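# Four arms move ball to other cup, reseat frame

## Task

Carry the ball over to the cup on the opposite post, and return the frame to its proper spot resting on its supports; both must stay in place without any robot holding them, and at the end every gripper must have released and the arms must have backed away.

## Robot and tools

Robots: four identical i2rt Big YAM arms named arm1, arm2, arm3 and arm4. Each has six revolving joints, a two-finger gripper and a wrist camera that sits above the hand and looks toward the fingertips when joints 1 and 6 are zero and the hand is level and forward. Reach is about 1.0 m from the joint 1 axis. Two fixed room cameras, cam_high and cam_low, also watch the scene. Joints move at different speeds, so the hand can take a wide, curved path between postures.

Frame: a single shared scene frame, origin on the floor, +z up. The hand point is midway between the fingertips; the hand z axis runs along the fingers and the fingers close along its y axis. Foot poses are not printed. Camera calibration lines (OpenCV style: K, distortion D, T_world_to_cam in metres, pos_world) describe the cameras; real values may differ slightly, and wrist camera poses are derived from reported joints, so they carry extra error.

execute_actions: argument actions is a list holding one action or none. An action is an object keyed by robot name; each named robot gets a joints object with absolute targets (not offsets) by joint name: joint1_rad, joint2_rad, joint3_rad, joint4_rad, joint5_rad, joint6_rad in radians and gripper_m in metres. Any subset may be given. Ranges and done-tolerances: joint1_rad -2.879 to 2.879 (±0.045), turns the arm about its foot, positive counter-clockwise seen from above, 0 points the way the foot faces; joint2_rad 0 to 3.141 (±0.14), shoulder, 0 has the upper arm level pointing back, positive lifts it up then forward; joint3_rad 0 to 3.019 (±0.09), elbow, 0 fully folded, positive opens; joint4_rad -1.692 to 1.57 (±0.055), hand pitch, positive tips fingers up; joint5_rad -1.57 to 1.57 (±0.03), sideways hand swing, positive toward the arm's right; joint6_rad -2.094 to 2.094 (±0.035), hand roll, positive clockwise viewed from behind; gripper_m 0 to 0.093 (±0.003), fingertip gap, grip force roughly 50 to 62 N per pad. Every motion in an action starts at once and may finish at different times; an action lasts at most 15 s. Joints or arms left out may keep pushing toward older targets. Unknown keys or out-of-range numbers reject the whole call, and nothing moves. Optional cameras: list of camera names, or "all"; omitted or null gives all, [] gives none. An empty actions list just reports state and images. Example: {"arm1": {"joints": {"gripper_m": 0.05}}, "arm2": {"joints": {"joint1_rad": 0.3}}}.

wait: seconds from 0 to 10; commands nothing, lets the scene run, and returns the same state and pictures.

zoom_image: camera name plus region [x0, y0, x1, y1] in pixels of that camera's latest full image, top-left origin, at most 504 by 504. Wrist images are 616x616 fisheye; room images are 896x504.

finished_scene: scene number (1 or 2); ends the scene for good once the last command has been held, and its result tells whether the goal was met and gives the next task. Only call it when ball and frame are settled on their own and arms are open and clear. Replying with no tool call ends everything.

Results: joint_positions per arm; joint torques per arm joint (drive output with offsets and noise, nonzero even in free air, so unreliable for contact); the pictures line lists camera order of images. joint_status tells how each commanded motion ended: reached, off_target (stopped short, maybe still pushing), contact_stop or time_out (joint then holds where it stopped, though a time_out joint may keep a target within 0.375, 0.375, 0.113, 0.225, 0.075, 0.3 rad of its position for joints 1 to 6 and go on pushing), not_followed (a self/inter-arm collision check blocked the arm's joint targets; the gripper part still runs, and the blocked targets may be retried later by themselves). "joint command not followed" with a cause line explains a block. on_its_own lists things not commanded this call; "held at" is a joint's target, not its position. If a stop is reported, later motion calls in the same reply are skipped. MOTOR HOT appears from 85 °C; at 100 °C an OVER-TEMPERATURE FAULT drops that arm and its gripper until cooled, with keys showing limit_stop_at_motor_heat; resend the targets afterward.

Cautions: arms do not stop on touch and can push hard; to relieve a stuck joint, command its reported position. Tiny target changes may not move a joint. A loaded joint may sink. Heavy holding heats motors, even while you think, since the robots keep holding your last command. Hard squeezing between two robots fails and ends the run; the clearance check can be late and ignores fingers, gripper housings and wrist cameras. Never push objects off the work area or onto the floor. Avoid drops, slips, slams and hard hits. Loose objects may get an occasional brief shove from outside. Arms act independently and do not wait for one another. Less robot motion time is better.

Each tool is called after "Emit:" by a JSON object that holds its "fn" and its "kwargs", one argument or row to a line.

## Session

Emit:
{"fn": "execute_actions", "kwargs": {
  "actions": [],
  "cameras": ["cam_low","cam_high","arm4_cam_wrist"]
}}

Scene clock: 0.00 s.
Joint torques (N m, as the arm reports them, + toward a larger angle): no reading
arm1.joint_positions: joint1_rad=-0.084 joint2_rad=+0.600 joint3_rad=+1.337 joint4_rad=-1.356 joint5_rad=+0.209 joint6_rad=-0.307 gripper_m=+0.094
arm1.joint_status: not commanded
arm1.hand: x=+1.2201 y=+0.0443 z=+1.3062 quat_wxyz=(+0.169, -0.884, -0.073, +0.430) (m; scene frame)
arm2.joint_positions: joint1_rad=+0.158 joint2_rad=+0.545 joint3_rad=+1.464 joint4_rad=-1.430 joint5_rad=-0.262 joint6_rad=+0.448 gripper_m=+0.095
arm2.joint_status: not commanded
arm2.hand: x=-0.5806 y=+1.1583 z=+1.3871 quat_wxyz=(-0.518, -0.470, -0.715, +0.001) (m; scene frame)
arm3.joint_positions: joint1_rad=+0.499 joint2_rad=+0.573 joint3_rad=+1.329 joint4_rad=-1.325 joint5_rad=+0.169 joint6_rad=-0.088 gripper_m=+0.094
arm3.joint_status: not commanded
arm3.hand: x=-0.6799 y=-1.0373 z=+1.3011 quat_wxyz=(-0.414, +0.594, -0.641, -0.256) (m; scene frame)
arm4.joint_positions: joint1_rad=-0.342 joint2_rad=+0.474 joint3_rad=+1.342 joint4_rad=-1.183 joint5_rad=+0.024 joint6_rad=-0.058 gripper_m=+0.095
arm4.joint_status: not commanded
arm4.hand: x=+0.5725 y=+1.1468 z=+1.3985 quat_wxyz=(-0.171, -0.756, -0.276, +0.569) (m; scene frame)
pictures: arm4_cam_wrist, cam_high, cam_low
camera_calibration (this result's frames):
arm4_cam_wrist: T_world_to_cam=[[-0.610349, 0.790887, 0.044415, -0.616727], [0.611082, 0.505784, -0.608901, -0.0691658], [-0.504036, -0.344501, -0.792002, 1.91208], [0, 0, 0, 1]] pos_world=[0.629606, 1.18146, 1.49965]
Images, in order (width x height): arm4_cam_wrist 616x616, cam_high 896x504, cam_low 896x504.

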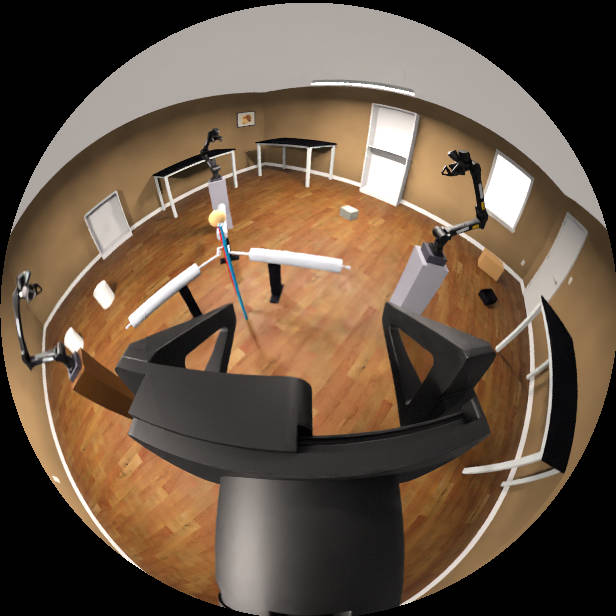

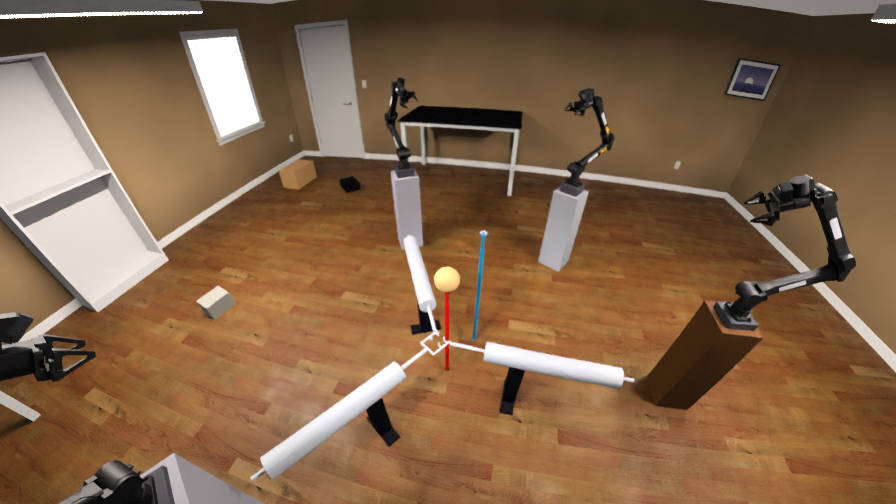

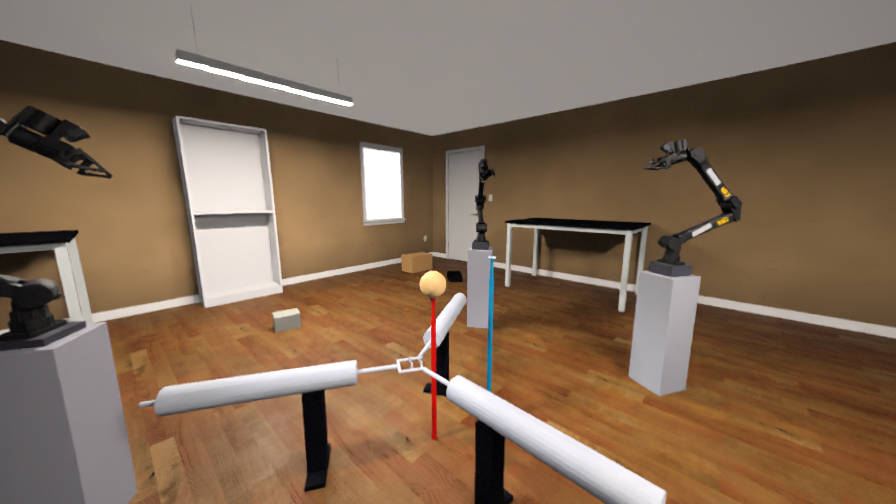

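Emit:
{"fn": "execute_actions", "kwargs": {
  "actions": [
    {"arm1":{"joints":{"joint1_rad":0.438,"joint2_rad":2.396,"joint3_rad":1.47,"joint4_rad":-0.62,"joint5_rad":0,"joint6_rad":0.515}},"arm2":{"joints":{"joint1_rad":-0.195,"joint2_rad":2.497,"joint3_rad":1.585,"joint4_rad":-0.63,"joint5_rad":0,"joint6_rad":-0.13}},"arm3":{"joints":{"joint1_rad":0.078,"joint2_rad":2.14,"joint3_rad":0.40,"joint4_rad":0.175,"joint5_rad":0,"joint6_rad":0.11}},"arm4":{"joints":{"joint1_rad":0,"joint2_rad":1.0,"joint3_rad":1.5,"joint4_rad":-0.7}}}
  ],
  "cameras": ["arm1_cam_wrist","arm2_cam_wrist","arm3_cam_wrist","arm4_cam_wrist"]
}}

Scene clock: 13.97 s.
Joint torques (N m, as the arm reports them, + toward a larger angle): arm1=[ -0.32 -20.75   5.48   1.    -0.22   0.01] | arm2=[ -0.05 -18.01   6.09   0.93   0.    -0.11] | arm3=[-2.5  -8.01 -0.81  1.   -0.15  0.28] | arm4=[ 0.57 -4.92 12.02  2.88  0.05  0.03]
arm1.joint_positions: joint1_rad=+0.443 joint2_rad=+2.391 joint3_rad=+1.462 joint4_rad=-0.634 joint5_rad=+0.002 joint6_rad=+0.507 gripper_m=+0.094
arm1.joint_status: all done
arm1.hand: x=+0.9438 y=-0.2706 z=+0.5750 quat_wxyz=(-0.001, -1.000, +0.008, +0.000) (m; scene frame)
arm2.joint_positions: joint1_rad=-0.185 joint2_rad=+2.504 joint3_rad=+1.574 joint4_rad=-0.645 joint5_rad=-0.004 joint6_rad=-0.120 gripper_m=+0.095
arm2.joint_status: all done
arm2.hand: x=-0.5198 y=+0.6946 z=+0.5719 quat_wxyz=(-0.004, -0.522, -0.853, +0.003) (m; scene frame)
arm3.joint_positions: joint1_rad=+0.084 joint2_rad=+2.127 joint3_rad=+0.396 joint4_rad=+0.166 joint5_rad=+0.001 joint6_rad=+0.095 gripper_m=+0.094
arm3.joint_status: all done
arm3.hand: x=-0.6214 y=-1.0607 z=+0.5703 quat_wxyz=(-0.004, +0.474, -0.880, -0.003) (m; scene frame)
arm4.joint_positions: joint1_rad=-0.003 joint2_rad=+0.994 joint3_rad=+1.485 joint4_rad=-0.727 joint5_rad=+0.024 joint6_rad=-0.058 gripper_m=+0.095
arm4.joint_status: all done
arm4.hand: x=+0.4858 y=+0.8890 z=+1.4315 quat_wxyz=(-0.277, -0.677, -0.388, +0.561) (m; scene frame)
pictures: arm1_cam_wrist, arm2_cam_wrist, arm3_cam_wrist, arm4_cam_wrist
camera_calibration (this result's frames):
arm1_cam_wrist: T_world_to_cam=[[0.0117048, 0.999551, 0.0275955, 0.23847], [0.807382, -0.0257284, 0.589468, -1.10258], [0.589913, 0.0153805, -0.80732, 0.0327569], [0, 0, 0, 1]] pos_world=[0.86809, -0.267234, 0.669801]
arm2_cam_wrist: T_world_to_cam=[[-0.891771, -0.45243, 0.0071749, -0.153075], [-0.362328, 0.723493, 0.587602, -1.02673], [-0.27104, 0.521407, -0.809118, 0.0806374], [0, 0, 0, 1]] pos_world=[-0.486666, 0.631533, 0.669654]
arm3_cam_wrist: T_world_to_cam=[[0.831921, -0.554853, 0.00674079, -0.0777297], [-0.456566, -0.677549, 0.576606, -1.32311], [-0.315364, -0.482768, -0.816995, -0.120937], [0, 0, 0, 1]] pos_world=[-0.577563, -0.997987, 0.664634]
arm4_cam_wrist: T_world_to_cam=[[-0.836681, 0.545458, 0.0494118, -0.146239], [0.377088, 0.639138, -0.670304, 0.217323], [-0.397203, -0.542197, -0.74044, 1.85575], [0, 0, 0, 1]] pos_world=[0.532807, 0.947053, 1.52697]
Images, in order (width x height): arm1_cam_wrist 616x616, arm2_cam_wrist 616x616, arm3_cam_wrist 616x616, arm4_cam_wrist 616x616.

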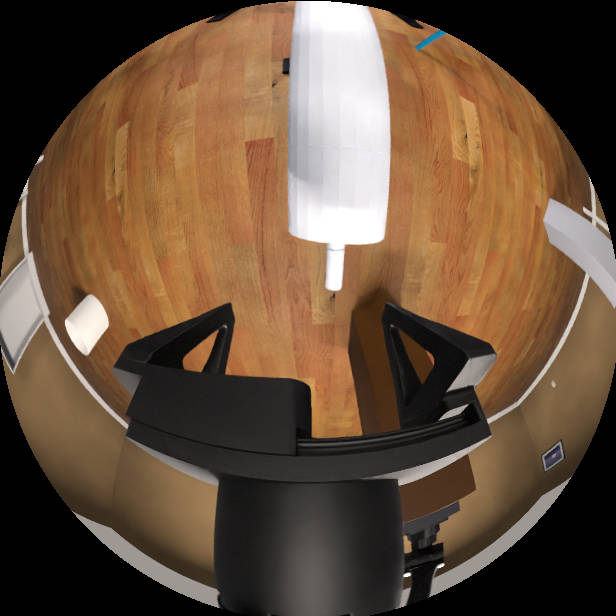

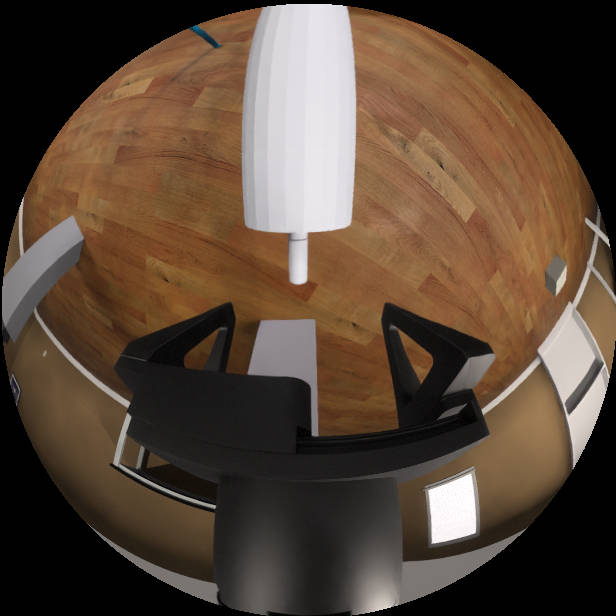

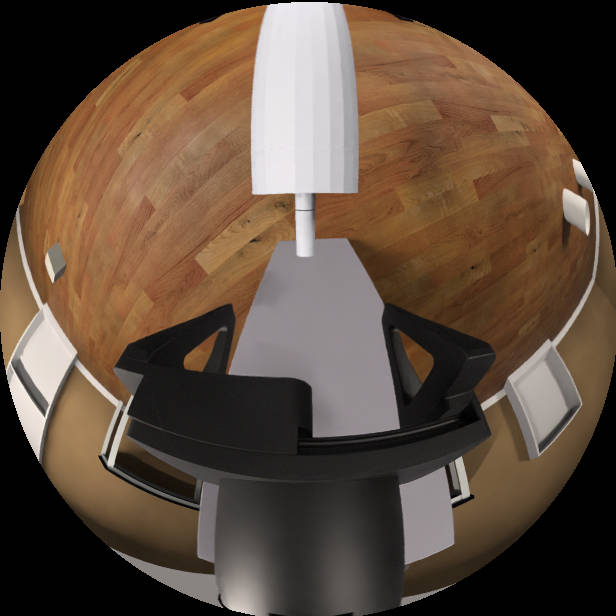

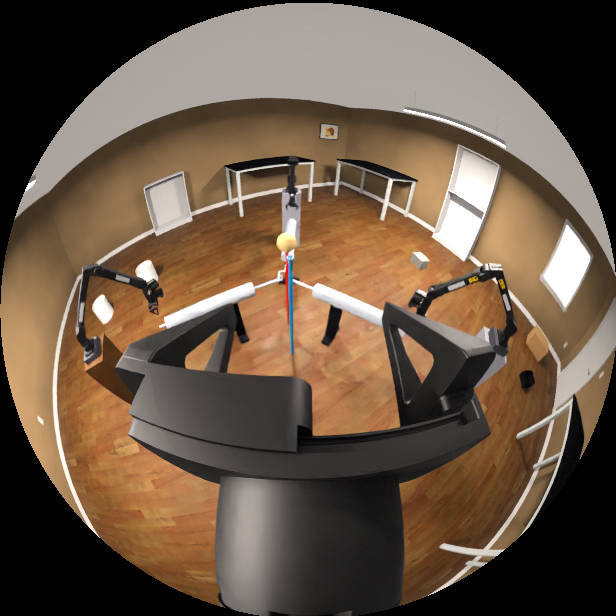

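Emit:
{"fn": "execute_actions", "kwargs": {
  "actions": [
    {"arm1":{"joints":{"joint1_rad":0.412,"joint6_rad":0.50,"joint2_rad":2.44,"joint3_rad":1.372,"joint4_rad":-0.52}},"arm2":{"joints":{"joint1_rad":-0.16,"joint6_rad":-0.10,"joint2_rad":2.565,"joint3_rad":1.545,"joint4_rad":-0.56}},"arm3":{"joints":{"joint2_rad":2.29,"joint3_rad":0.495,"joint4_rad":0.19}}}
  ],
  "cameras": []
}}

Emit:
{"fn": "execute_actions", "kwargs": {
  "actions": [
    {"arm1":{"joints":{"joint2_rad":2.56,"joint3_rad":1.425,"joint4_rad":-0.47}},"arm2":{"joints":{"joint2_rad":2.68,"joint3_rad":1.615,"joint4_rad":-0.53}},"arm3":{"joints":{"joint2_rad":2.485,"joint3_rad":0.572,"joint4_rad":0.27}}}
  ],
  "cameras": []
}}

Emit:
{"fn": "execute_actions", "kwargs": {
  "actions": [
    {"arm1":{"joints":{"joint2_rad":2.68,"joint3_rad":1.496,"joint4_rad":-0.40}},"arm2":{"joints":{"joint2_rad":2.80,"joint3_rad":1.70,"joint4_rad":-0.47}},"arm3":{"joints":{"joint2_rad":2.655,"joint3_rad":0.665,"joint4_rad":0.37}}}
  ],
  "cameras": ["arm1_cam_wrist","arm2_cam_wrist","arm3_cam_wrist","cam_high"]
}}

Scene clock: 26.90 s.
Joint torques (N m, as the arm reports them, + toward a larger angle): arm1=[  0.1  -18.82   4.16   1.    -0.22  -0.14] | arm2=[  1.28 -16.53   4.63   0.85   0.01   0.09] | arm3=[-2.63 -9.23 -1.73  0.65 -0.14  0.28] | arm4=[ 0.53 -4.91 12.02  2.89  0.05  0.03]
arm1.joint_positions: joint1_rad=+0.411 joint2_rad=+2.423 joint3_rad=+1.369 joint4_rad=-0.536 joint5_rad=+0.002 joint6_rad=+0.507 gripper_m=+0.094
arm1.joint_status: all done
arm1.hand: x=+0.9711 y=-0.2369 z=+0.5392 quat_wxyz=(+0.005, -1.000, +0.024, -0.011) (m; scene frame)
arm2.joint_positions: joint1_rad=-0.173 joint2_rad=+2.552 joint3_rad=+1.544 joint4_rad=-0.577 joint5_rad=-0.004 joint6_rad=-0.110 gripper_m=+0.095
arm2.joint_status: all done
arm2.hand: x=-0.5202 y=+0.7146 z=+0.5381 quat_wxyz=(+0.000, -0.522, -0.853, +0.000) (m; scene frame)
arm3.joint_positions: joint1_rad=+0.084 joint2_rad=+2.278 joint3_rad=+0.500 joint4_rad=+0.186 joint5_rad=+0.001 joint6_rad=+0.095 gripper_m=+0.094
arm3.joint_status: all done
arm3.hand: x=-0.6143 y=-1.0469 z=+0.5317 quat_wxyz=(+0.008, +0.474, -0.880, +0.005) (m; scene frame)
arm4.joint_positions: joint1_rad=-0.003 joint2_rad=+0.994 joint3_rad=+1.485 joint4_rad=-0.727 joint5_rad=+0.024 joint6_rad=-0.058 gripper_m=+0.095
arm4.joint_status: not commanded
arm4.hand: x=+0.4858 y=+0.8890 z=+1.4315 quat_wxyz=(-0.277, -0.677, -0.388, +0.561) (m; scene frame)
pictures: none
No camera images: the call's "cameras" was empty. Leave "cameras" out to get every camera's image.

Scene clock: 28.17 s.
Joint torques (N m, as the arm reports them, + toward a larger angle): arm1=[  0.11 -19.66   4.03   0.71  -0.22  -0.13] | arm2=[  1.3  -17.21   5.35   0.7    0.     0.08] | arm3=[ -2.54 -10.28  -2.81   0.54  -0.15   0.28] | arm4=[ 0.52 -4.92 12.01  2.9   0.05  0.03]
arm1.joint_positions: joint1_rad=+0.411 joint2_rad=+2.553 joint3_rad=+1.417 joint4_rad=-0.480 joint5_rad=+0.002 joint6_rad=+0.507 gripper_m=+0.094
arm1.joint_status: all done
arm1.hand: x=+0.9819 y=-0.2317 z=+0.4806 quat_wxyz=(+0.011, -0.999, +0.024, -0.023) (m; scene frame)
arm2.joint_positions: joint1_rad=-0.173 joint2_rad=+2.677 joint3_rad=+1.598 joint4_rad=-0.541 joint5_rad=-0.004 joint6_rad=-0.110 gripper_m=+0.095
arm2.joint_status: all done
arm2.hand: x=-0.5257 y=+0.7284 z=+0.4789 quat_wxyz=(+0.014, -0.522, -0.853, -0.011) (m; scene frame)
arm3.joint_positions: joint1_rad=+0.084 joint2_rad=+2.480 joint3_rad=+0.579 joint4_rad=+0.267 joint5_rad=+0.001 joint6_rad=+0.095 gripper_m=+0.094
arm3.joint_status: all done
arm3.hand: x=-0.6201 y=-1.0576 z=+0.4800 quat_wxyz=(+0.025, +0.474, -0.880, +0.016) (m; scene frame)
arm4.joint_positions: joint1_rad=-0.003 joint2_rad=+0.994 joint3_rad=+1.485 joint4_rad=-0.727 joint5_rad=+0.024 joint6_rad=-0.058 gripper_m=+0.095
arm4.joint_status: not commanded
arm4.hand: x=+0.4858 y=+0.8890 z=+1.4315 quat_wxyz=(-0.277, -0.677, -0.388, +0.561) (m; scene frame)
pictures: none
No camera images: the call's "cameras" was empty. Leave "cameras" out to get every camera's image.

Scene clock: 29.20 s.
Joint torques (N m, as the arm reports them, + toward a larger angle): arm1=[  0.12 -19.54   3.75   0.82  -0.22  -0.14] | arm2=[  1.45 -16.56   5.     0.82  -0.01   0.09] | arm3=[ -2.52 -10.46  -3.38   0.67  -0.14   0.28] | arm4=[ 0.52 -4.91 12.02  2.89  0.05  0.03]
arm1.joint_positions: joint1_rad=+0.411 joint2_rad=+2.665 joint3_rad=+1.490 joint4_rad=-0.410 joint5_rad=+0.002 joint6_rad=+0.507 gripper_m=+0.094
arm1.joint_status: all done
arm1.hand: x=+0.9745 y=-0.2356 z=+0.4336 quat_wxyz=(+0.004, -1.000, +0.024, -0.010) (m; scene frame)
arm2.joint_positions: joint1_rad=-0.173 joint2_rad=+2.791 joint3_rad=+1.687 joint4_rad=-0.481 joint5_rad=-0.004 joint6_rad=-0.110 gripper_m=+0.095
arm2.joint_status: all done
arm2.hand: x=-0.5220 y=+0.7182 z=+0.4319 quat_wxyz=(+0.000, -0.522, -0.853, +0.000) (m; scene frame)
arm3.joint_positions: joint1_rad=+0.084 joint2_rad=+2.648 joint3_rad=+0.675 joint4_rad=+0.364 joint5_rad=+0.001 joint6_rad=+0.095 gripper_m=+0.094
arm3.joint_status: all done
arm3.hand: x=-0.6173 y=-1.0521 z=+0.4301 quat_wxyz=(+0.014, +0.474, -0.880, +0.009) (m; scene frame)
arm4.joint_positions: joint1_rad=-0.003 joint2_rad=+0.994 joint3_rad=+1.485 joint4_rad=-0.727 joint5_rad=+0.024 joint6_rad=-0.058 gripper_m=+0.095
arm4.joint_status: not commanded
arm4.hand: x=+0.4858 y=+0.8890 z=+1.4315 quat_wxyz=(-0.277, -0.677, -0.388, +0.561) (m; scene frame)
pictures: arm1_cam_wrist, arm2_cam_wrist, arm3_cam_wrist, cam_high
camera_calibration (this result's frames):
arm1_cam_wrist: T_world_to_cam=[[0.0426299, 0.998358, 0.0382736, 0.171955], [0.794527, -0.0571022, 0.604538, -1.04451], [0.605731, 0.00463801, -0.795656, -0.1231], [0, 0, 0, 1]] pos_world=[0.897124, -0.230745, 0.526918]
arm2_cam_wrist: T_world_to_cam=[[-0.890898, -0.454163, 0.00612024, -0.141189], [-0.361473, 0.717105, 0.5959, -0.960908], [-0.275025, 0.528674, -0.803035, -0.0555739], [0, 0, 0, 1]] pos_world=[-0.488411, 0.65433, 0.528842]
arm3_cam_wrist: T_world_to_cam=[[0.832155, -0.554432, 0.0110871, -0.0767873], [-0.44452, -0.654967, 0.611081, -1.2182], [-0.331541, -0.513443, -0.791491, -0.283303], [0, 0, 0, 1]] pos_world=[-0.571542, -0.985915, 0.521039]
Images, in order (width x height): arm1_cam_wrist 616x616, arm2_cam_wrist 616x616, arm3_cam_wrist 616x616, cam_high 896x504.

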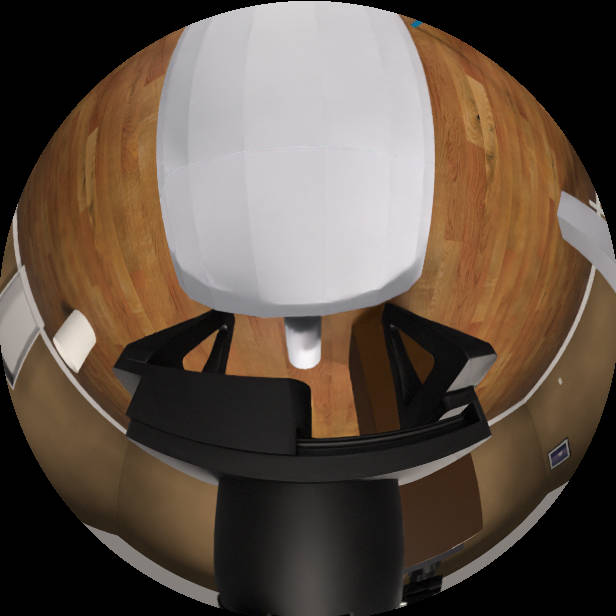

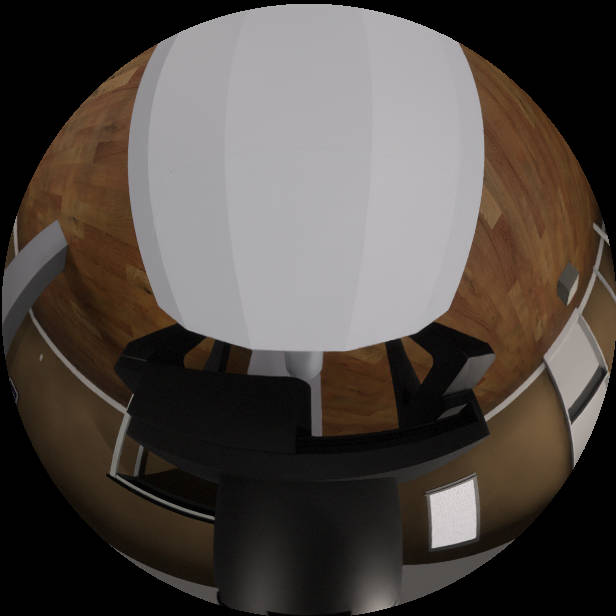

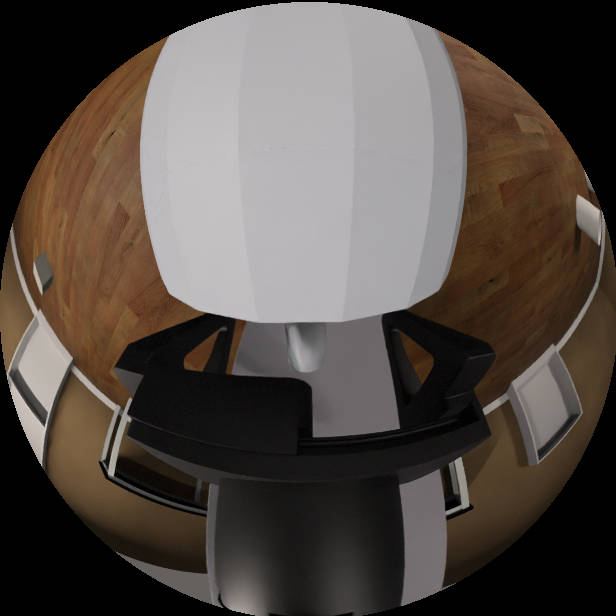

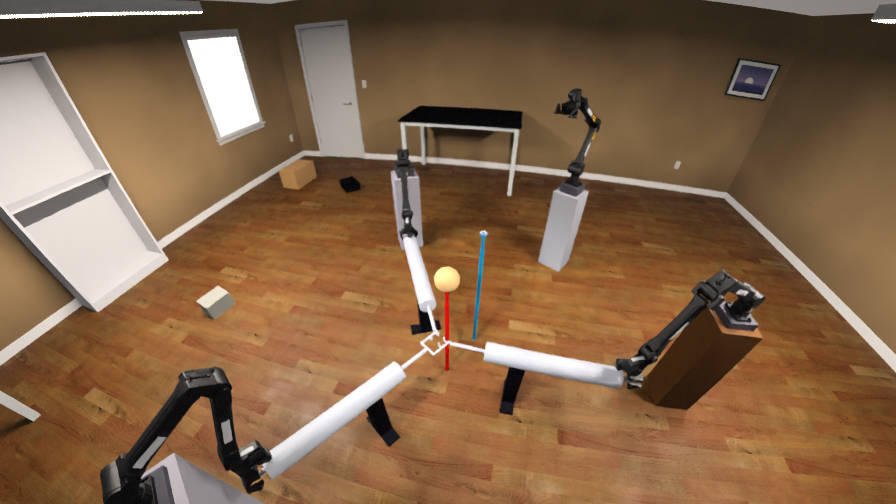

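Emit:
{"fn": "execute_actions", "kwargs": {
  "actions": [
    {"arm1":{"joints":{"joint1_rad":0.42,"joint4_rad":-0.372}},"arm2":{"joints":{"joint1_rad":-0.155,"joint4_rad":-0.455}},"arm3":{"joints":{"joint1_rad":0.095,"joint4_rad":0.415}}}
  ],
  "cameras": []
}}

Emit:
{"fn": "execute_actions", "kwargs": {
  "actions": [
    {"arm1":{"joints":{"gripper_m":0}},"arm2":{"joints":{"gripper_m":0}},"arm3":{"joints":{"gripper_m":0}}}
  ],
  "cameras": []
}}

Emit:
{"fn": "execute_actions", "kwargs": {
  "actions": [
    {"arm1":{"joints":{"joint2_rad":2.53,"joint3_rad":1.425,"joint4_rad":-0.445}},"arm2":{"joints":{"joint2_rad":2.65,"joint3_rad":1.612,"joint4_rad":-0.515}},"arm3":{"joints":{"joint2_rad":2.46,"joint3_rad":0.572,"joint4_rad":0.32}}}
  ],
  "cameras": []
}}

Emit:
{"fn": "execute_actions", "kwargs": {
  "actions": [
    {"arm1":{"joints":{"joint2_rad":2.41,"joint3_rad":1.372,"joint4_rad":-0.507}},"arm2":{"joints":{"joint2_rad":2.533,"joint3_rad":1.545,"joint4_rad":-0.56}},"arm3":{"joints":{"joint2_rad":2.265,"joint3_rad":0.495,"joint4_rad":0.21}}}
  ],
  "cameras": []
}}

Emit:
{"fn": "execute_actions", "kwargs": {
  "actions": [
    {"arm1":{"joints":{"joint2_rad":2.297,"joint3_rad":1.335,"joint4_rad":-0.58}},"arm2":{"joints":{"joint2_rad":2.42,"joint3_rad":1.497,"joint4_rad":-0.62}},"arm3":{"joints":{"joint2_rad":2.05,"joint3_rad":0.44,"joint4_rad":0.054}}}
  ],
  "cameras": []
}}

Emit:
{"fn": "execute_actions", "kwargs": {
  "actions": [
    {"arm1":{"joints":{"joint2_rad":2.19,"joint3_rad":1.317,"joint4_rad":-0.664}},"arm2":{"joints":{"joint2_rad":2.315,"joint3_rad":1.466,"joint4_rad":-0.69}},"arm3":{"joints":{"joint2_rad":1.818,"joint3_rad":0.415,"joint4_rad":-0.146}}}
  ],
  "cameras": []
}}

Emit:
{"fn": "execute_actions", "kwargs": {
  "actions": [
    {"arm1":{"joints":{"joint2_rad":2.09,"joint3_rad":1.318,"joint4_rad":-0.76}},"arm2":{"joints":{"joint2_rad":2.217,"joint3_rad":1.452,"joint4_rad":-0.77}},"arm3":{"joints":{"joint2_rad":1.59,"joint3_rad":0.42,"joint4_rad":-0.373}}}
  ],
  "cameras": ["cam_low","cam_high","arm4_cam_wrist"]
}}

Emit:
{"fn": "zoom_image", "kwargs": {
  "camera": "cam_low",
  "region": [380, 265, 464, 335]
}}

Emit:
{"fn": "zoom_image", "kwargs": {
  "camera": "cam_high",
  "region": [400, 260, 484, 330]
}}

Emit:
{"fn": "zoom_image", "kwargs": {
  "camera": "arm4_cam_wrist",
  "region": [255, 225, 325, 285]
}}

Scene clock: 52.47 s.
Joint torques (N m, as the arm reports them, + toward a larger angle): arm1=[  0.56 -19.68   3.73   1.07  -0.22  -0.14] | arm2=[  1.34 -16.83   5.02   1.01   0.01   0.09] | arm3=[ -1.16 -10.59  -3.34   0.96  -0.14   0.28] | arm4=[ 0.51 -4.94 12.03  2.9   0.05  0.03]
arm1.joint_positions: joint1_rad=+0.413 joint2_rad=+2.665 joint3_rad=+1.490 joint4_rad=-0.389 joint5_rad=+0.002 joint6_rad=+0.507 gripper_m=+0.094
arm1.joint_status: all done
arm1.hand: x=+0.9703 y=-0.2388 z=+0.4335 quat_wxyz=(-0.001, -1.000, +0.023, +0.000) (m; scene frame)
arm2.joint_positions: joint1_rad=-0.171 joint2_rad=+2.791 joint3_rad=+1.687 joint4_rad=-0.473 joint5_rad=-0.004 joint6_rad=-0.110 gripper_m=+0.095
arm2.joint_status: all done
arm2.hand: x=-0.5198 y=+0.7169 z=+0.4319 quat_wxyz=(-0.003, -0.521, -0.854, +0.002) (m; scene frame)
arm3.joint_positions: joint1_rad=+0.084 joint2_rad=+2.648 joint3_rad=+0.675 joint4_rad=+0.406 joint5_rad=+0.001 joint6_rad=+0.095 gripper_m=+0.094
arm3.joint_status: all done
arm3.hand: x=-0.6125 y=-1.0431 z=+0.4300 quat_wxyz=(-0.003, +0.474, -0.880, -0.003) (m; scene frame)
arm4.joint_positions: joint1_rad=-0.003 joint2_rad=+0.994 joint3_rad=+1.485 joint4_rad=-0.727 joint5_rad=+0.024 joint6_rad=-0.058 gripper_m=+0.095
arm4.joint_status: not commanded
arm4.hand: x=+0.4858 y=+0.8890 z=+1.4315 quat_wxyz=(-0.277, -0.677, -0.388, +0.561) (m; scene frame)
pictures: none
No camera images: the call's "cameras" was empty. Leave "cameras" out to get every camera's image.

Scene clock: 53.20 s.
Joint torques (N m, as the arm reports them, + toward a larger angle): arm1=[  0.57 -19.58   3.72   1.05  -0.28  -0.04] | arm2=[  1.21 -17.04   5.05   1.03   0.05  -0.01] | arm3=[ -1.32 -10.54  -3.32   0.96  -0.07   0.3 ] | arm4=[ 0.51 -4.9  12.01  2.89  0.05  0.03]
arm1.joint_positions: joint1_rad=+0.413 joint2_rad=+2.665 joint3_rad=+1.490 joint4_rad=-0.388 joint5_rad=+0.003 joint6_rad=+0.496 gripper_m=+0.019
arm1.joint_status: gripper_m off_target (ended at +0.019, target +0.000)
arm1.hand: x=+0.9701 y=-0.2389 z=+0.4335 quat_wxyz=(+0.000, -1.000, +0.017, +0.000) (m; scene frame)
arm2.joint_positions: joint1_rad=-0.170 joint2_rad=+2.791 joint3_rad=+1.687 joint4_rad=-0.472 joint5_rad=-0.005 joint6_rad=-0.099 gripper_m=+0.018
arm2.joint_status: gripper_m off_target (ended at +0.018, target +0.000)
arm2.hand: x=-0.5194 y=+0.7168 z=+0.4319 quat_wxyz=(-0.004, -0.525, -0.851, +0.002) (m; scene frame)
arm3.joint_positions: joint1_rad=+0.084 joint2_rad=+2.648 joint3_rad=+0.675 joint4_rad=+0.406 joint5_rad=+0.000 joint6_rad=+0.093 gripper_m=+0.018
arm3.joint_status: gripper_m off_target (ended at +0.018, target +0.000)
arm3.hand: x=-0.6127 y=-1.0429 z=+0.4300 quat_wxyz=(-0.003, +0.475, -0.880, -0.003) (m; scene frame)
arm4.joint_positions: joint1_rad=-0.003 joint2_rad=+0.994 joint3_rad=+1.485 joint4_rad=-0.727 joint5_rad=+0.024 joint6_rad=-0.058 gripper_m=+0.095
arm4.joint_status: not commanded
arm4.hand: x=+0.4858 y=+0.8890 z=+1.4315 quat_wxyz=(-0.277, -0.677, -0.388, +0.561) (m; scene frame)
pictures: none
No camera images: the call's "cameras" was empty. Leave "cameras" out to get every camera's image.

Scene clock: 54.17 s.
Joint torques (N m, as the arm reports them, + toward a larger angle): arm1=[  0.09 -23.06   3.59  -0.02  -0.17  -0.06] | arm2=[  0.49 -20.2    3.79  -0.18  -0.08  -0.13] | arm3=[ -1.19 -12.83  -3.16   0.26  -0.08   0.3 ] | arm4=[ 0.51 -4.9  12.03  2.9   0.06  0.03]
arm1.joint_positions: joint1_rad=+0.418 joint2_rad=+2.561 joint3_rad=+1.423 joint4_rad=-0.431 joint5_rad=+0.001 joint6_rad=+0.499 gripper_m=+0.019
arm1.joint_status: all done
arm1.hand: x=+0.9729 y=-0.2407 z=+0.4770 quat_wxyz=(+0.000, -1.000, +0.016, -0.003) (m; scene frame)
arm2.joint_positions: joint1_rad=-0.159 joint2_rad=+2.694 joint3_rad=+1.614 joint4_rad=-0.495 joint5_rad=-0.002 joint6_rad=-0.086 gripper_m=+0.018
arm2.joint_status: all done
arm2.hand: x=-0.5140 y=+0.7192 z=+0.4726 quat_wxyz=(-0.003, -0.526, -0.851, +0.004) (m; scene frame)
arm3.joint_positions: joint1_rad=+0.084 joint2_rad=+2.485 joint3_rad=+0.588 joint4_rad=+0.325 joint5_rad=+0.000 joint6_rad=+0.093 gripper_m=+0.018
arm3.joint_status: all done
arm3.hand: x=-0.6120 y=-1.0418 z=+0.4773 quat_wxyz=(-0.001, +0.475, -0.880, -0.002) (m; scene frame)
arm4.joint_positions: joint1_rad=-0.003 joint2_rad=+0.994 joint3_rad=+1.485 joint4_rad=-0.727 joint5_rad=+0.024 joint6_rad=-0.058 gripper_m=+0.095
arm4.joint_status: not commanded
arm4.hand: x=+0.4858 y=+0.8890 z=+1.4315 quat_wxyz=(-0.277, -0.677, -0.388, +0.561) (m; scene frame)
pictures: none
No camera images: the call's "cameras" was empty. Leave "cameras" out to get every camera's image.

Scene clock: 55.07 s.
Joint torques (N m, as the arm reports them, + toward a larger angle): arm1=[ -0.07 -22.46   4.27   0.13  -0.1   -0.09] | arm2=[  0.56 -20.28   4.61  -0.09  -0.05  -0.13] | arm3=[ -1.31 -12.28  -1.9    0.16  -0.08   0.3 ] | arm4=[ 0.52 -4.88 12.02  2.89  0.05  0.03]
arm1.joint_positions: joint1_rad=+0.422 joint2_rad=+2.440 joint3_rad=+1.366 joint4_rad=-0.497 joint5_rad=-0.001 joint6_rad=+0.502 gripper_m=+0.019
arm1.joint_status: all done
arm1.hand: x=+0.9726 y=-0.2431 z=+0.5299 quat_wxyz=(-0.001, -1.000, +0.016, -0.003) (m; scene frame)
arm2.joint_positions: joint1_rad=-0.159 joint2_rad=+2.575 joint3_rad=+1.544 joint4_rad=-0.543 joint5_rad=-0.002 joint6_rad=-0.085 gripper_m=+0.018
arm2.joint_status: all done
arm2.hand: x=-0.5131 y=+0.7188 z=+0.5251 quat_wxyz=(-0.004, -0.526, -0.850, +0.004) (m; scene frame)
arm3.joint_positions: joint1_rad=+0.084 joint2_rad=+2.291 joint3_rad=+0.502 joint4_rad=+0.217 joint5_rad=+0.000 joint6_rad=+0.093 gripper_m=+0.018
arm3.joint_status: all done
arm3.hand: x=-0.6125 y=-1.0430 z=+0.5289 quat_wxyz=(-0.001, +0.475, -0.880, -0.002) (m; scene frame)
arm4.joint_positions: joint1_rad=-0.003 joint2_rad=+0.994 joint3_rad=+1.485 joint4_rad=-0.727 joint5_rad=+0.024 joint6_rad=-0.058 gripper_m=+0.095
arm4.joint_status: not commanded
arm4.hand: x=+0.4858 y=+0.8890 z=+1.4315 quat_wxyz=(-0.277, -0.677, -0.388, +0.561) (m; scene frame)
pictures: none
No camera images: the call's "cameras" was empty. Leave "cameras" out to get every camera's image.

Scene clock: 55.97 s.
Joint torques (N m, as the arm reports them, + toward a larger angle): arm1=[ -0.15 -22.27   4.9    0.15  -0.03  -0.11] | arm2=[  0.81 -20.     5.38  -0.11  -0.09  -0.14] | arm3=[ -1.13 -11.17  -0.28   0.08  -0.07   0.3 ] | arm4=[ 0.52 -4.94 12.03  2.9   0.05  0.03]
arm1.joint_positions: joint1_rad=+0.424 joint2_rad=+2.327 joint3_rad=+1.328 joint4_rad=-0.571 joint5_rad=-0.002 joint6_rad=+0.504 gripper_m=+0.019
arm1.joint_status: all done
arm1.hand: x=+0.9723 y=-0.2445 z=+0.5805 quat_wxyz=(-0.001, -1.000, +0.016, -0.004) (m; scene frame)
arm2.joint_positions: joint1_rad=-0.159 joint2_rad=+2.464 joint3_rad=+1.493 joint4_rad=-0.604 joint5_rad=-0.002 joint6_rad=-0.085 gripper_m=+0.018
arm2.joint_status: all done
arm2.hand: x=-0.5130 y=+0.7188 z=+0.5760 quat_wxyz=(-0.003, -0.526, -0.850, +0.004) (m; scene frame)
arm3.joint_positions: joint1_rad=+0.084 joint2_rad=+2.074 joint3_rad=+0.439 joint4_rad=+0.062 joint5_rad=+0.000 joint6_rad=+0.093 gripper_m=+0.018
arm3.joint_status: all done
arm3.hand: x=-0.6127 y=-1.0436 z=+0.5796 quat_wxyz=(+0.000, +0.475, -0.880, -0.002) (m; scene frame)
arm4.joint_positions: joint1_rad=-0.003 joint2_rad=+0.994 joint3_rad=+1.485 joint4_rad=-0.727 joint5_rad=+0.024 joint6_rad=-0.058 gripper_m=+0.095
arm4.joint_status: not commanded
arm4.hand: x=+0.4858 y=+0.8890 z=+1.4315 quat_wxyz=(-0.277, -0.677, -0.388, +0.561) (m; scene frame)
pictures: none
No camera images: the call's "cameras" was empty. Leave "cameras" out to get every camera's image.

Scene clock: 56.83 s.
Joint torques (N m, as the arm reports them, + toward a larger angle): arm1=[ -0.08 -21.88   5.64   0.23   0.03  -0.11] | arm2=[  0.74 -19.57   6.03  -0.02  -0.14  -0.14] | arm3=[ -1.3  -10.16   1.6    0.1   -0.07   0.3 ] | arm4=[ 0.52 -4.93 12.01  2.9   0.05  0.02]
arm1.joint_positions: joint1_rad=+0.424 joint2_rad=+2.220 joint3_rad=+1.306 joint4_rad=-0.657 joint5_rad=-0.004 joint6_rad=+0.504 gripper_m=+0.019
arm1.joint_status: all done
arm1.hand: x=+0.9720 y=-0.2449 z=+0.6310 quat_wxyz=(-0.001, -1.000, +0.016, -0.004) (m; scene frame)
arm2.joint_positions: joint1_rad=-0.159 joint2_rad=+2.360 joint3_rad=+1.459 joint4_rad=-0.677 joint5_rad=-0.001 joint6_rad=-0.085 gripper_m=+0.018
arm2.joint_status: all done
arm2.hand: x=-0.5132 y=+0.7195 z=+0.6257 quat_wxyz=(-0.002, -0.526, -0.850, +0.003) (m; scene frame)
arm3.joint_positions: joint1_rad=+0.084 joint2_rad=+1.842 joint3_rad=+0.406 joint4_rad=-0.138 joint5_rad=+0.000 joint6_rad=+0.093 gripper_m=+0.018
arm3.joint_status: all done
arm3.hand: x=-0.6126 y=-1.0437 z=+0.6299 quat_wxyz=(+0.000, +0.475, -0.880, -0.001) (m; scene frame)
arm4.joint_positions: joint1_rad=-0.003 joint2_rad=+0.994 joint3_rad=+1.485 joint4_rad=-0.727 joint5_rad=+0.024 joint6_rad=-0.058 gripper_m=+0.095
arm4.joint_status: not commanded
arm4.hand: x=+0.4858 y=+0.8890 z=+1.4315 quat_wxyz=(-0.277, -0.677, -0.388, +0.561) (m; scene frame)
pictures: none
No camera images: the call's "cameras" was empty. Leave "cameras" out to get every camera's image.

Scene clock: 57.70 s.
Joint torques (N m, as the arm reports them, + toward a larger angle): arm1=[ -0.34 -21.41   6.45   0.35   0.06  -0.12] | arm2=[  1.1  -19.16   6.87   0.07  -0.2   -0.14] | arm3=[-1.22 -8.97  3.63  0.09 -0.09  0.3 ] | arm4=[ 0.54 -4.91 12.01  2.91  0.05  0.03]
arm1.joint_positions: joint1_rad=+0.425 joint2_rad=+2.121 joint3_rad=+1.305 joint4_rad=-0.757 joint5_rad=-0.005 joint6_rad=+0.504 gripper_m=+0.019
arm1.joint_status: all done
arm1.hand: x=+0.9714 y=-0.2457 z=+0.6819 quat_wxyz=(-0.001, -1.000, +0.016, -0.006) (m; scene frame)
arm2.joint_positions: joint1_rad=-0.159 joint2_rad=+2.262 joint3_rad=+1.442 joint4_rad=-0.759 joint5_rad=+0.001 joint6_rad=-0.085 gripper_m=+0.018
arm2.joint_status: all done
arm2.hand: x=-0.5135 y=+0.7199 z=+0.6761 quat_wxyz=(-0.001, -0.526, -0.850, +0.004) (m; scene frame)
arm3.joint_positions: joint1_rad=+0.084 joint2_rad=+1.613 joint3_rad=+0.404 joint4_rad=-0.365 joint5_rad=+0.000 joint6_rad=+0.093 gripper_m=+0.018
arm3.joint_status: all done
arm3.hand: x=-0.6123 y=-1.0435 z=+0.6801 quat_wxyz=(+0.000, +0.475, -0.880, -0.001) (m; scene frame)
arm4.joint_positions: joint1_rad=-0.003 joint2_rad=+0.994 joint3_rad=+1.485 joint4_rad=-0.727 joint5_rad=+0.024 joint6_rad=-0.058 gripper_m=+0.095
arm4.joint_status: not commanded
arm4.hand: x=+0.4858 y=+0.8890 z=+1.4315 quat_wxyz=(-0.277, -0.677, -0.388, +0.561) (m; scene frame)
pictures: arm4_cam_wrist, cam_high, cam_low
camera_calibration (this result's frames):
arm4_cam_wrist: T_world_to_cam=[[-0.836681, 0.545458, 0.0494118, -0.146239], [0.377088, 0.639138, -0.670304, 0.217323], [-0.397203, -0.542197, -0.74044, 1.85575], [0, 0, 0, 1]] pos_world=[0.532807, 0.947053, 1.52697]
Images, in order (width x height): arm4_cam_wrist 616x616, cam_high 896x504, cam_low 896x504.

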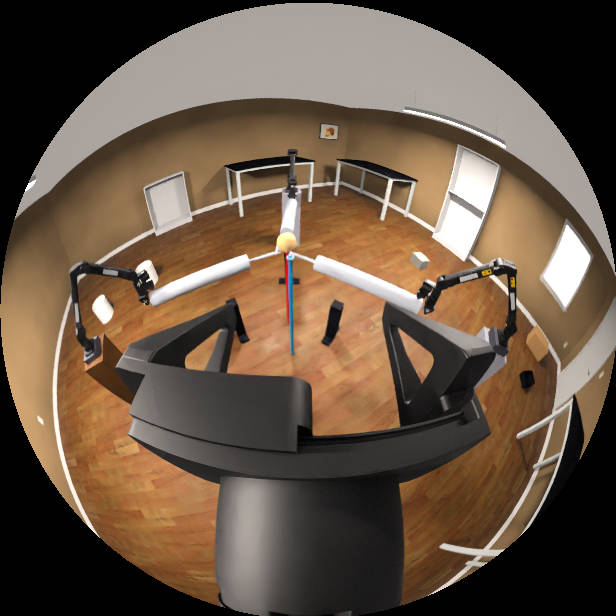

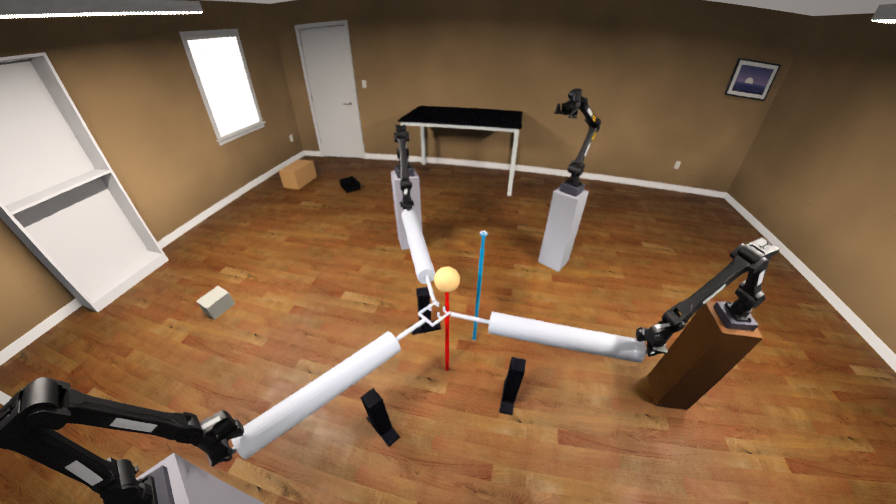

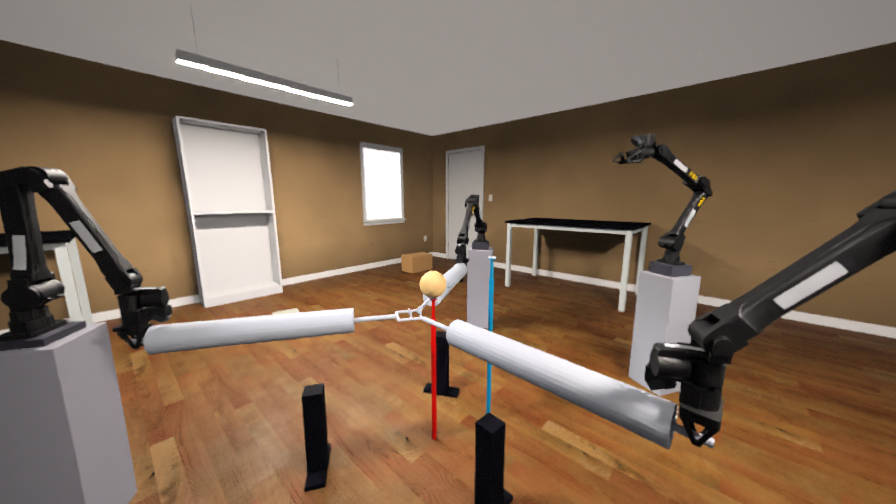

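Region (380, 265, 464, 335) of cam_low's 896x504 image, scaled by 6.000, with more detail than that image has.

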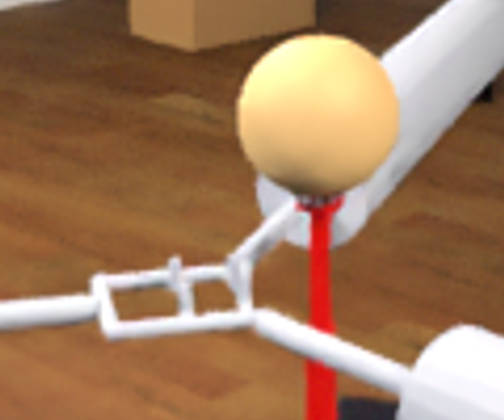

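Region (400, 260, 484, 330) of cam_high's 896x504 image, scaled by 6.000, with more detail than that image has.

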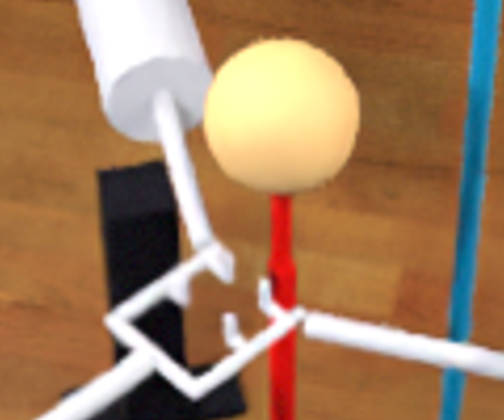

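Region (255, 225, 325, 285) of arm4_cam_wrist's 616x616 image, scaled by 7.200, with more detail than that image has; it fills the top 432 rows of this view, and the rest is white.

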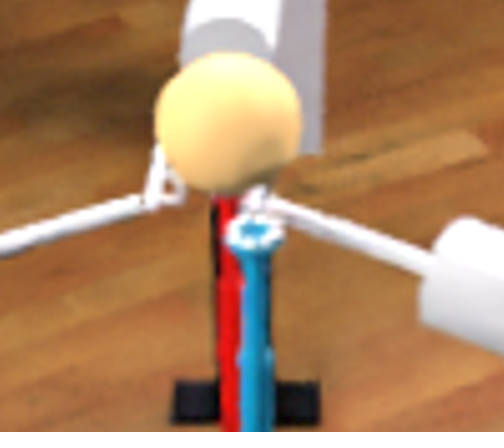

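Emit:
{"fn": "execute_actions", "kwargs": {
  "actions": [
    {"arm1":{"joints":{"joint1_rad":0.346,"joint6_rad":0.428,"joint2_rad":2.05,"joint3_rad":1.248,"joint4_rad":-0.705}},"arm2":{"joints":{"joint1_rad":-0.128,"joint6_rad":-0.06,"joint2_rad":2.145,"joint3_rad":1.312,"joint4_rad":-0.67}},"arm3":{"joints":{"joint1_rad":0.145,"joint6_rad":0.16,"joint2_rad":1.668,"joint3_rad":0.54,"joint4_rad":-0.415}}}
  ],
  "cameras": []
}}

Emit:
{"fn": "execute_actions", "kwargs": {
  "actions": [
    {"arm1":{"joints":{"joint1_rad":0.314,"joint6_rad":0.396,"joint2_rad":2.01,"joint3_rad":1.173,"joint4_rad":-0.668}},"arm2":{"joints":{"joint1_rad":-0.083,"joint6_rad":-0.015,"joint2_rad":2.12,"joint3_rad":1.262,"joint4_rad":-0.645}},"arm3":{"joints":{"joint1_rad":0.12,"joint6_rad":0.14,"joint2_rad":1.712,"joint3_rad":0.618,"joint4_rad":-0.447}}}
  ],
  "cameras": ["cam_low","cam_high"]
}}

Emit:
{"fn": "zoom_image", "kwargs": {
  "camera": "cam_low",
  "region": [400, 280, 460, 330]
}}

Emit:
{"fn": "zoom_image", "kwargs": {
  "camera": "cam_high",
  "region": [415, 275, 475, 325]
}}

Scene clock: 70.80 s.
Joint torques (N m, as the arm reports them, + toward a larger angle): arm1=[  0.24 -21.72   6.29   0.85   0.05  -0.01] | arm2=[  1.25 -19.15   6.41   0.74  -0.18   0.05] | arm3=[-1.27 -8.15  4.89  0.47 -0.07  0.35] | arm4=[ 0.51 -4.91 12.02  2.88  0.05  0.03]
arm1.joint_positions: joint1_rad=+0.343 joint2_rad=+2.093 joint3_rad=+1.233 joint4_rad=-0.716 joint5_rad=-0.004 joint6_rad=+0.420 gripper_m=+0.019
arm1.joint_status: all done
arm1.hand: x=+0.9723 y=-0.1976 z=+0.6780 quat_wxyz=(-0.001, -1.000, +0.015, -0.006) (m; scene frame)
arm2.joint_positions: joint1_rad=-0.138 joint2_rad=+2.203 joint3_rad=+1.301 joint4_rad=-0.679 joint5_rad=+0.001 joint6_rad=-0.066 gripper_m=+0.018
arm2.joint_status: all done
arm2.hand: x=-0.5179 y=+0.7607 z=+0.6719 quat_wxyz=(+0.000, -0.525, -0.851, +0.003) (m; scene frame)
arm3.joint_positions: joint1_rad=+0.133 joint2_rad=+1.666 joint3_rad=+0.509 joint4_rad=-0.414 joint5_rad=+0.000 joint6_rad=+0.138 gripper_m=+0.018
arm3.joint_status: all done
arm3.hand: x=-0.6065 y=-1.0027 z=+0.6829 quat_wxyz=(-0.001, +0.478, -0.879, -0.002) (m; scene frame)
arm4.joint_positions: joint1_rad=-0.003 joint2_rad=+0.994 joint3_rad=+1.485 joint4_rad=-0.727 joint5_rad=+0.024 joint6_rad=-0.058 gripper_m=+0.095
arm4.joint_status: not commanded
arm4.hand: x=+0.4858 y=+0.8890 z=+1.4315 quat_wxyz=(-0.277, -0.677, -0.388, +0.561) (m; scene frame)
pictures: none
No camera images: the call's "cameras" was empty. Leave "cameras" out to get every camera's image.

Scene clock: 71.60 s.
Joint torques (N m, as the arm reports them, + toward a larger angle): arm1=[ -0.05 -21.02   5.9    1.     0.06  -0.08] | arm2=[  0.63 -19.07   6.14   0.85  -0.16  -0.03] | arm3=[-3.18 -8.96  5.26  0.3  -0.07  0.17] | arm4=[ 0.52 -4.93 12.02  2.9   0.05  0.03]
arm1.joint_positions: joint1_rad=+0.315 joint2_rad=+2.052 joint3_rad=+1.162 joint4_rad=-0.683 joint5_rad=-0.005 joint6_rad=+0.397 gripper_m=+0.019
arm1.joint_status: all done
arm1.hand: x=+0.9864 y=-0.1771 z=+0.6805 quat_wxyz=(-0.002, -1.000, +0.017, -0.005) (m; scene frame)
arm2.joint_positions: joint1_rad=-0.086 joint2_rad=+2.180 joint3_rad=+1.251 joint4_rad=-0.657 joint5_rad=+0.001 joint6_rad=-0.012 gripper_m=+0.018
arm2.joint_status: all done
arm2.hand: x=-0.4995 y=+0.7859 z=+0.6718 quat_wxyz=(+0.002, -0.526, -0.850, +0.002) (m; scene frame)
arm3.joint_positions: joint1_rad=+0.133 joint2_rad=+1.708 joint3_rad=+0.584 joint4_rad=-0.443 joint5_rad=+0.000 joint6_rad=+0.138 gripper_m=+0.018
arm3.joint_status: all done
arm3.hand: x=-0.5947 y=-0.9775 z=+0.6836 quat_wxyz=(-0.003, +0.478, -0.879, -0.003) (m; scene frame)
arm4.joint_positions: joint1_rad=-0.003 joint2_rad=+0.994 joint3_rad=+1.485 joint4_rad=-0.727 joint5_rad=+0.024 joint6_rad=-0.058 gripper_m=+0.095
arm4.joint_status: not commanded
arm4.hand: x=+0.4858 y=+0.8890 z=+1.4315 quat_wxyz=(-0.277, -0.677, -0.388, +0.561) (m; scene frame)
pictures: cam_high, cam_low
Images, in order (width x height): cam_high 896x504, cam_low 896x504.

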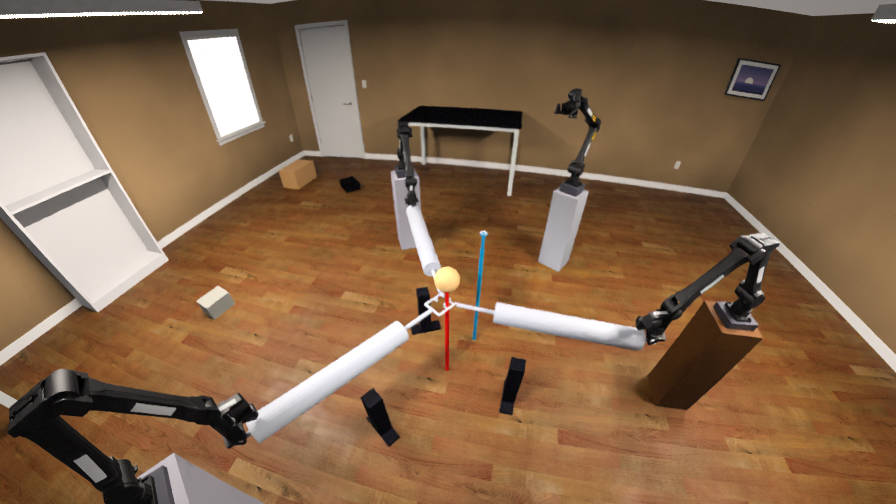

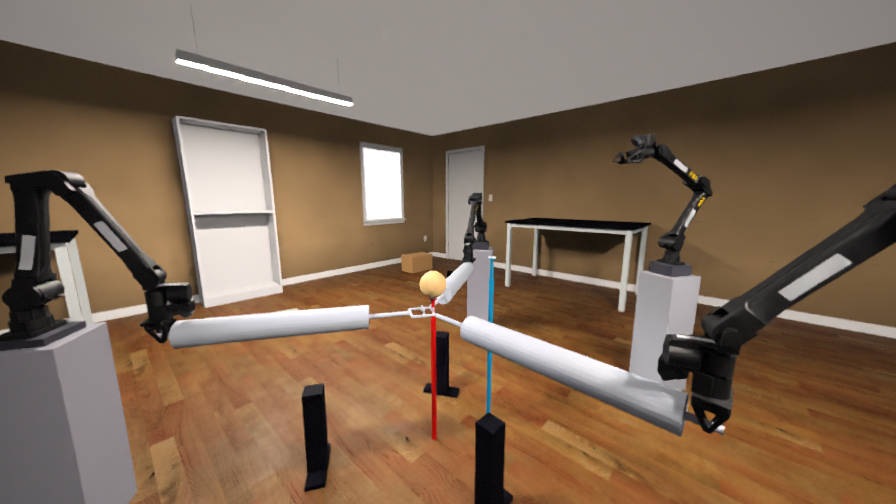

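Region (400, 280, 460, 330) of cam_low's 896x504 image, scaled by 8.400, with more detail than that image has.

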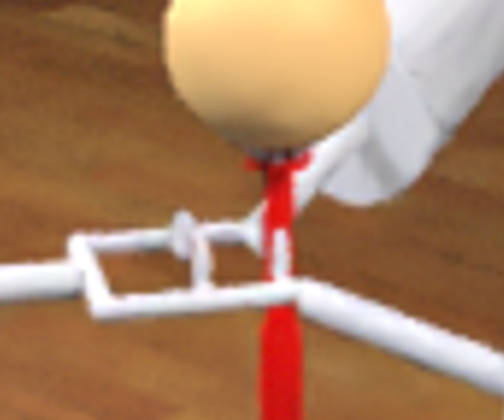

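Region (415, 275, 475, 325) of cam_high's 896x504 image, scaled by 8.400, with more detail than that image has.

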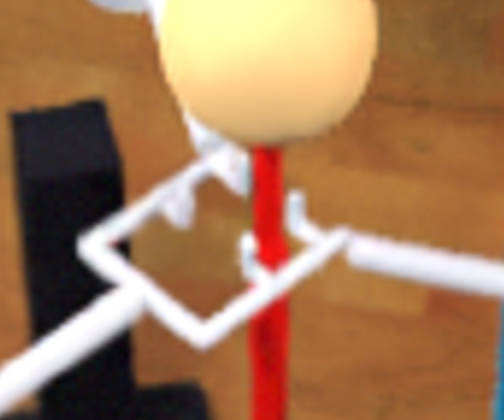

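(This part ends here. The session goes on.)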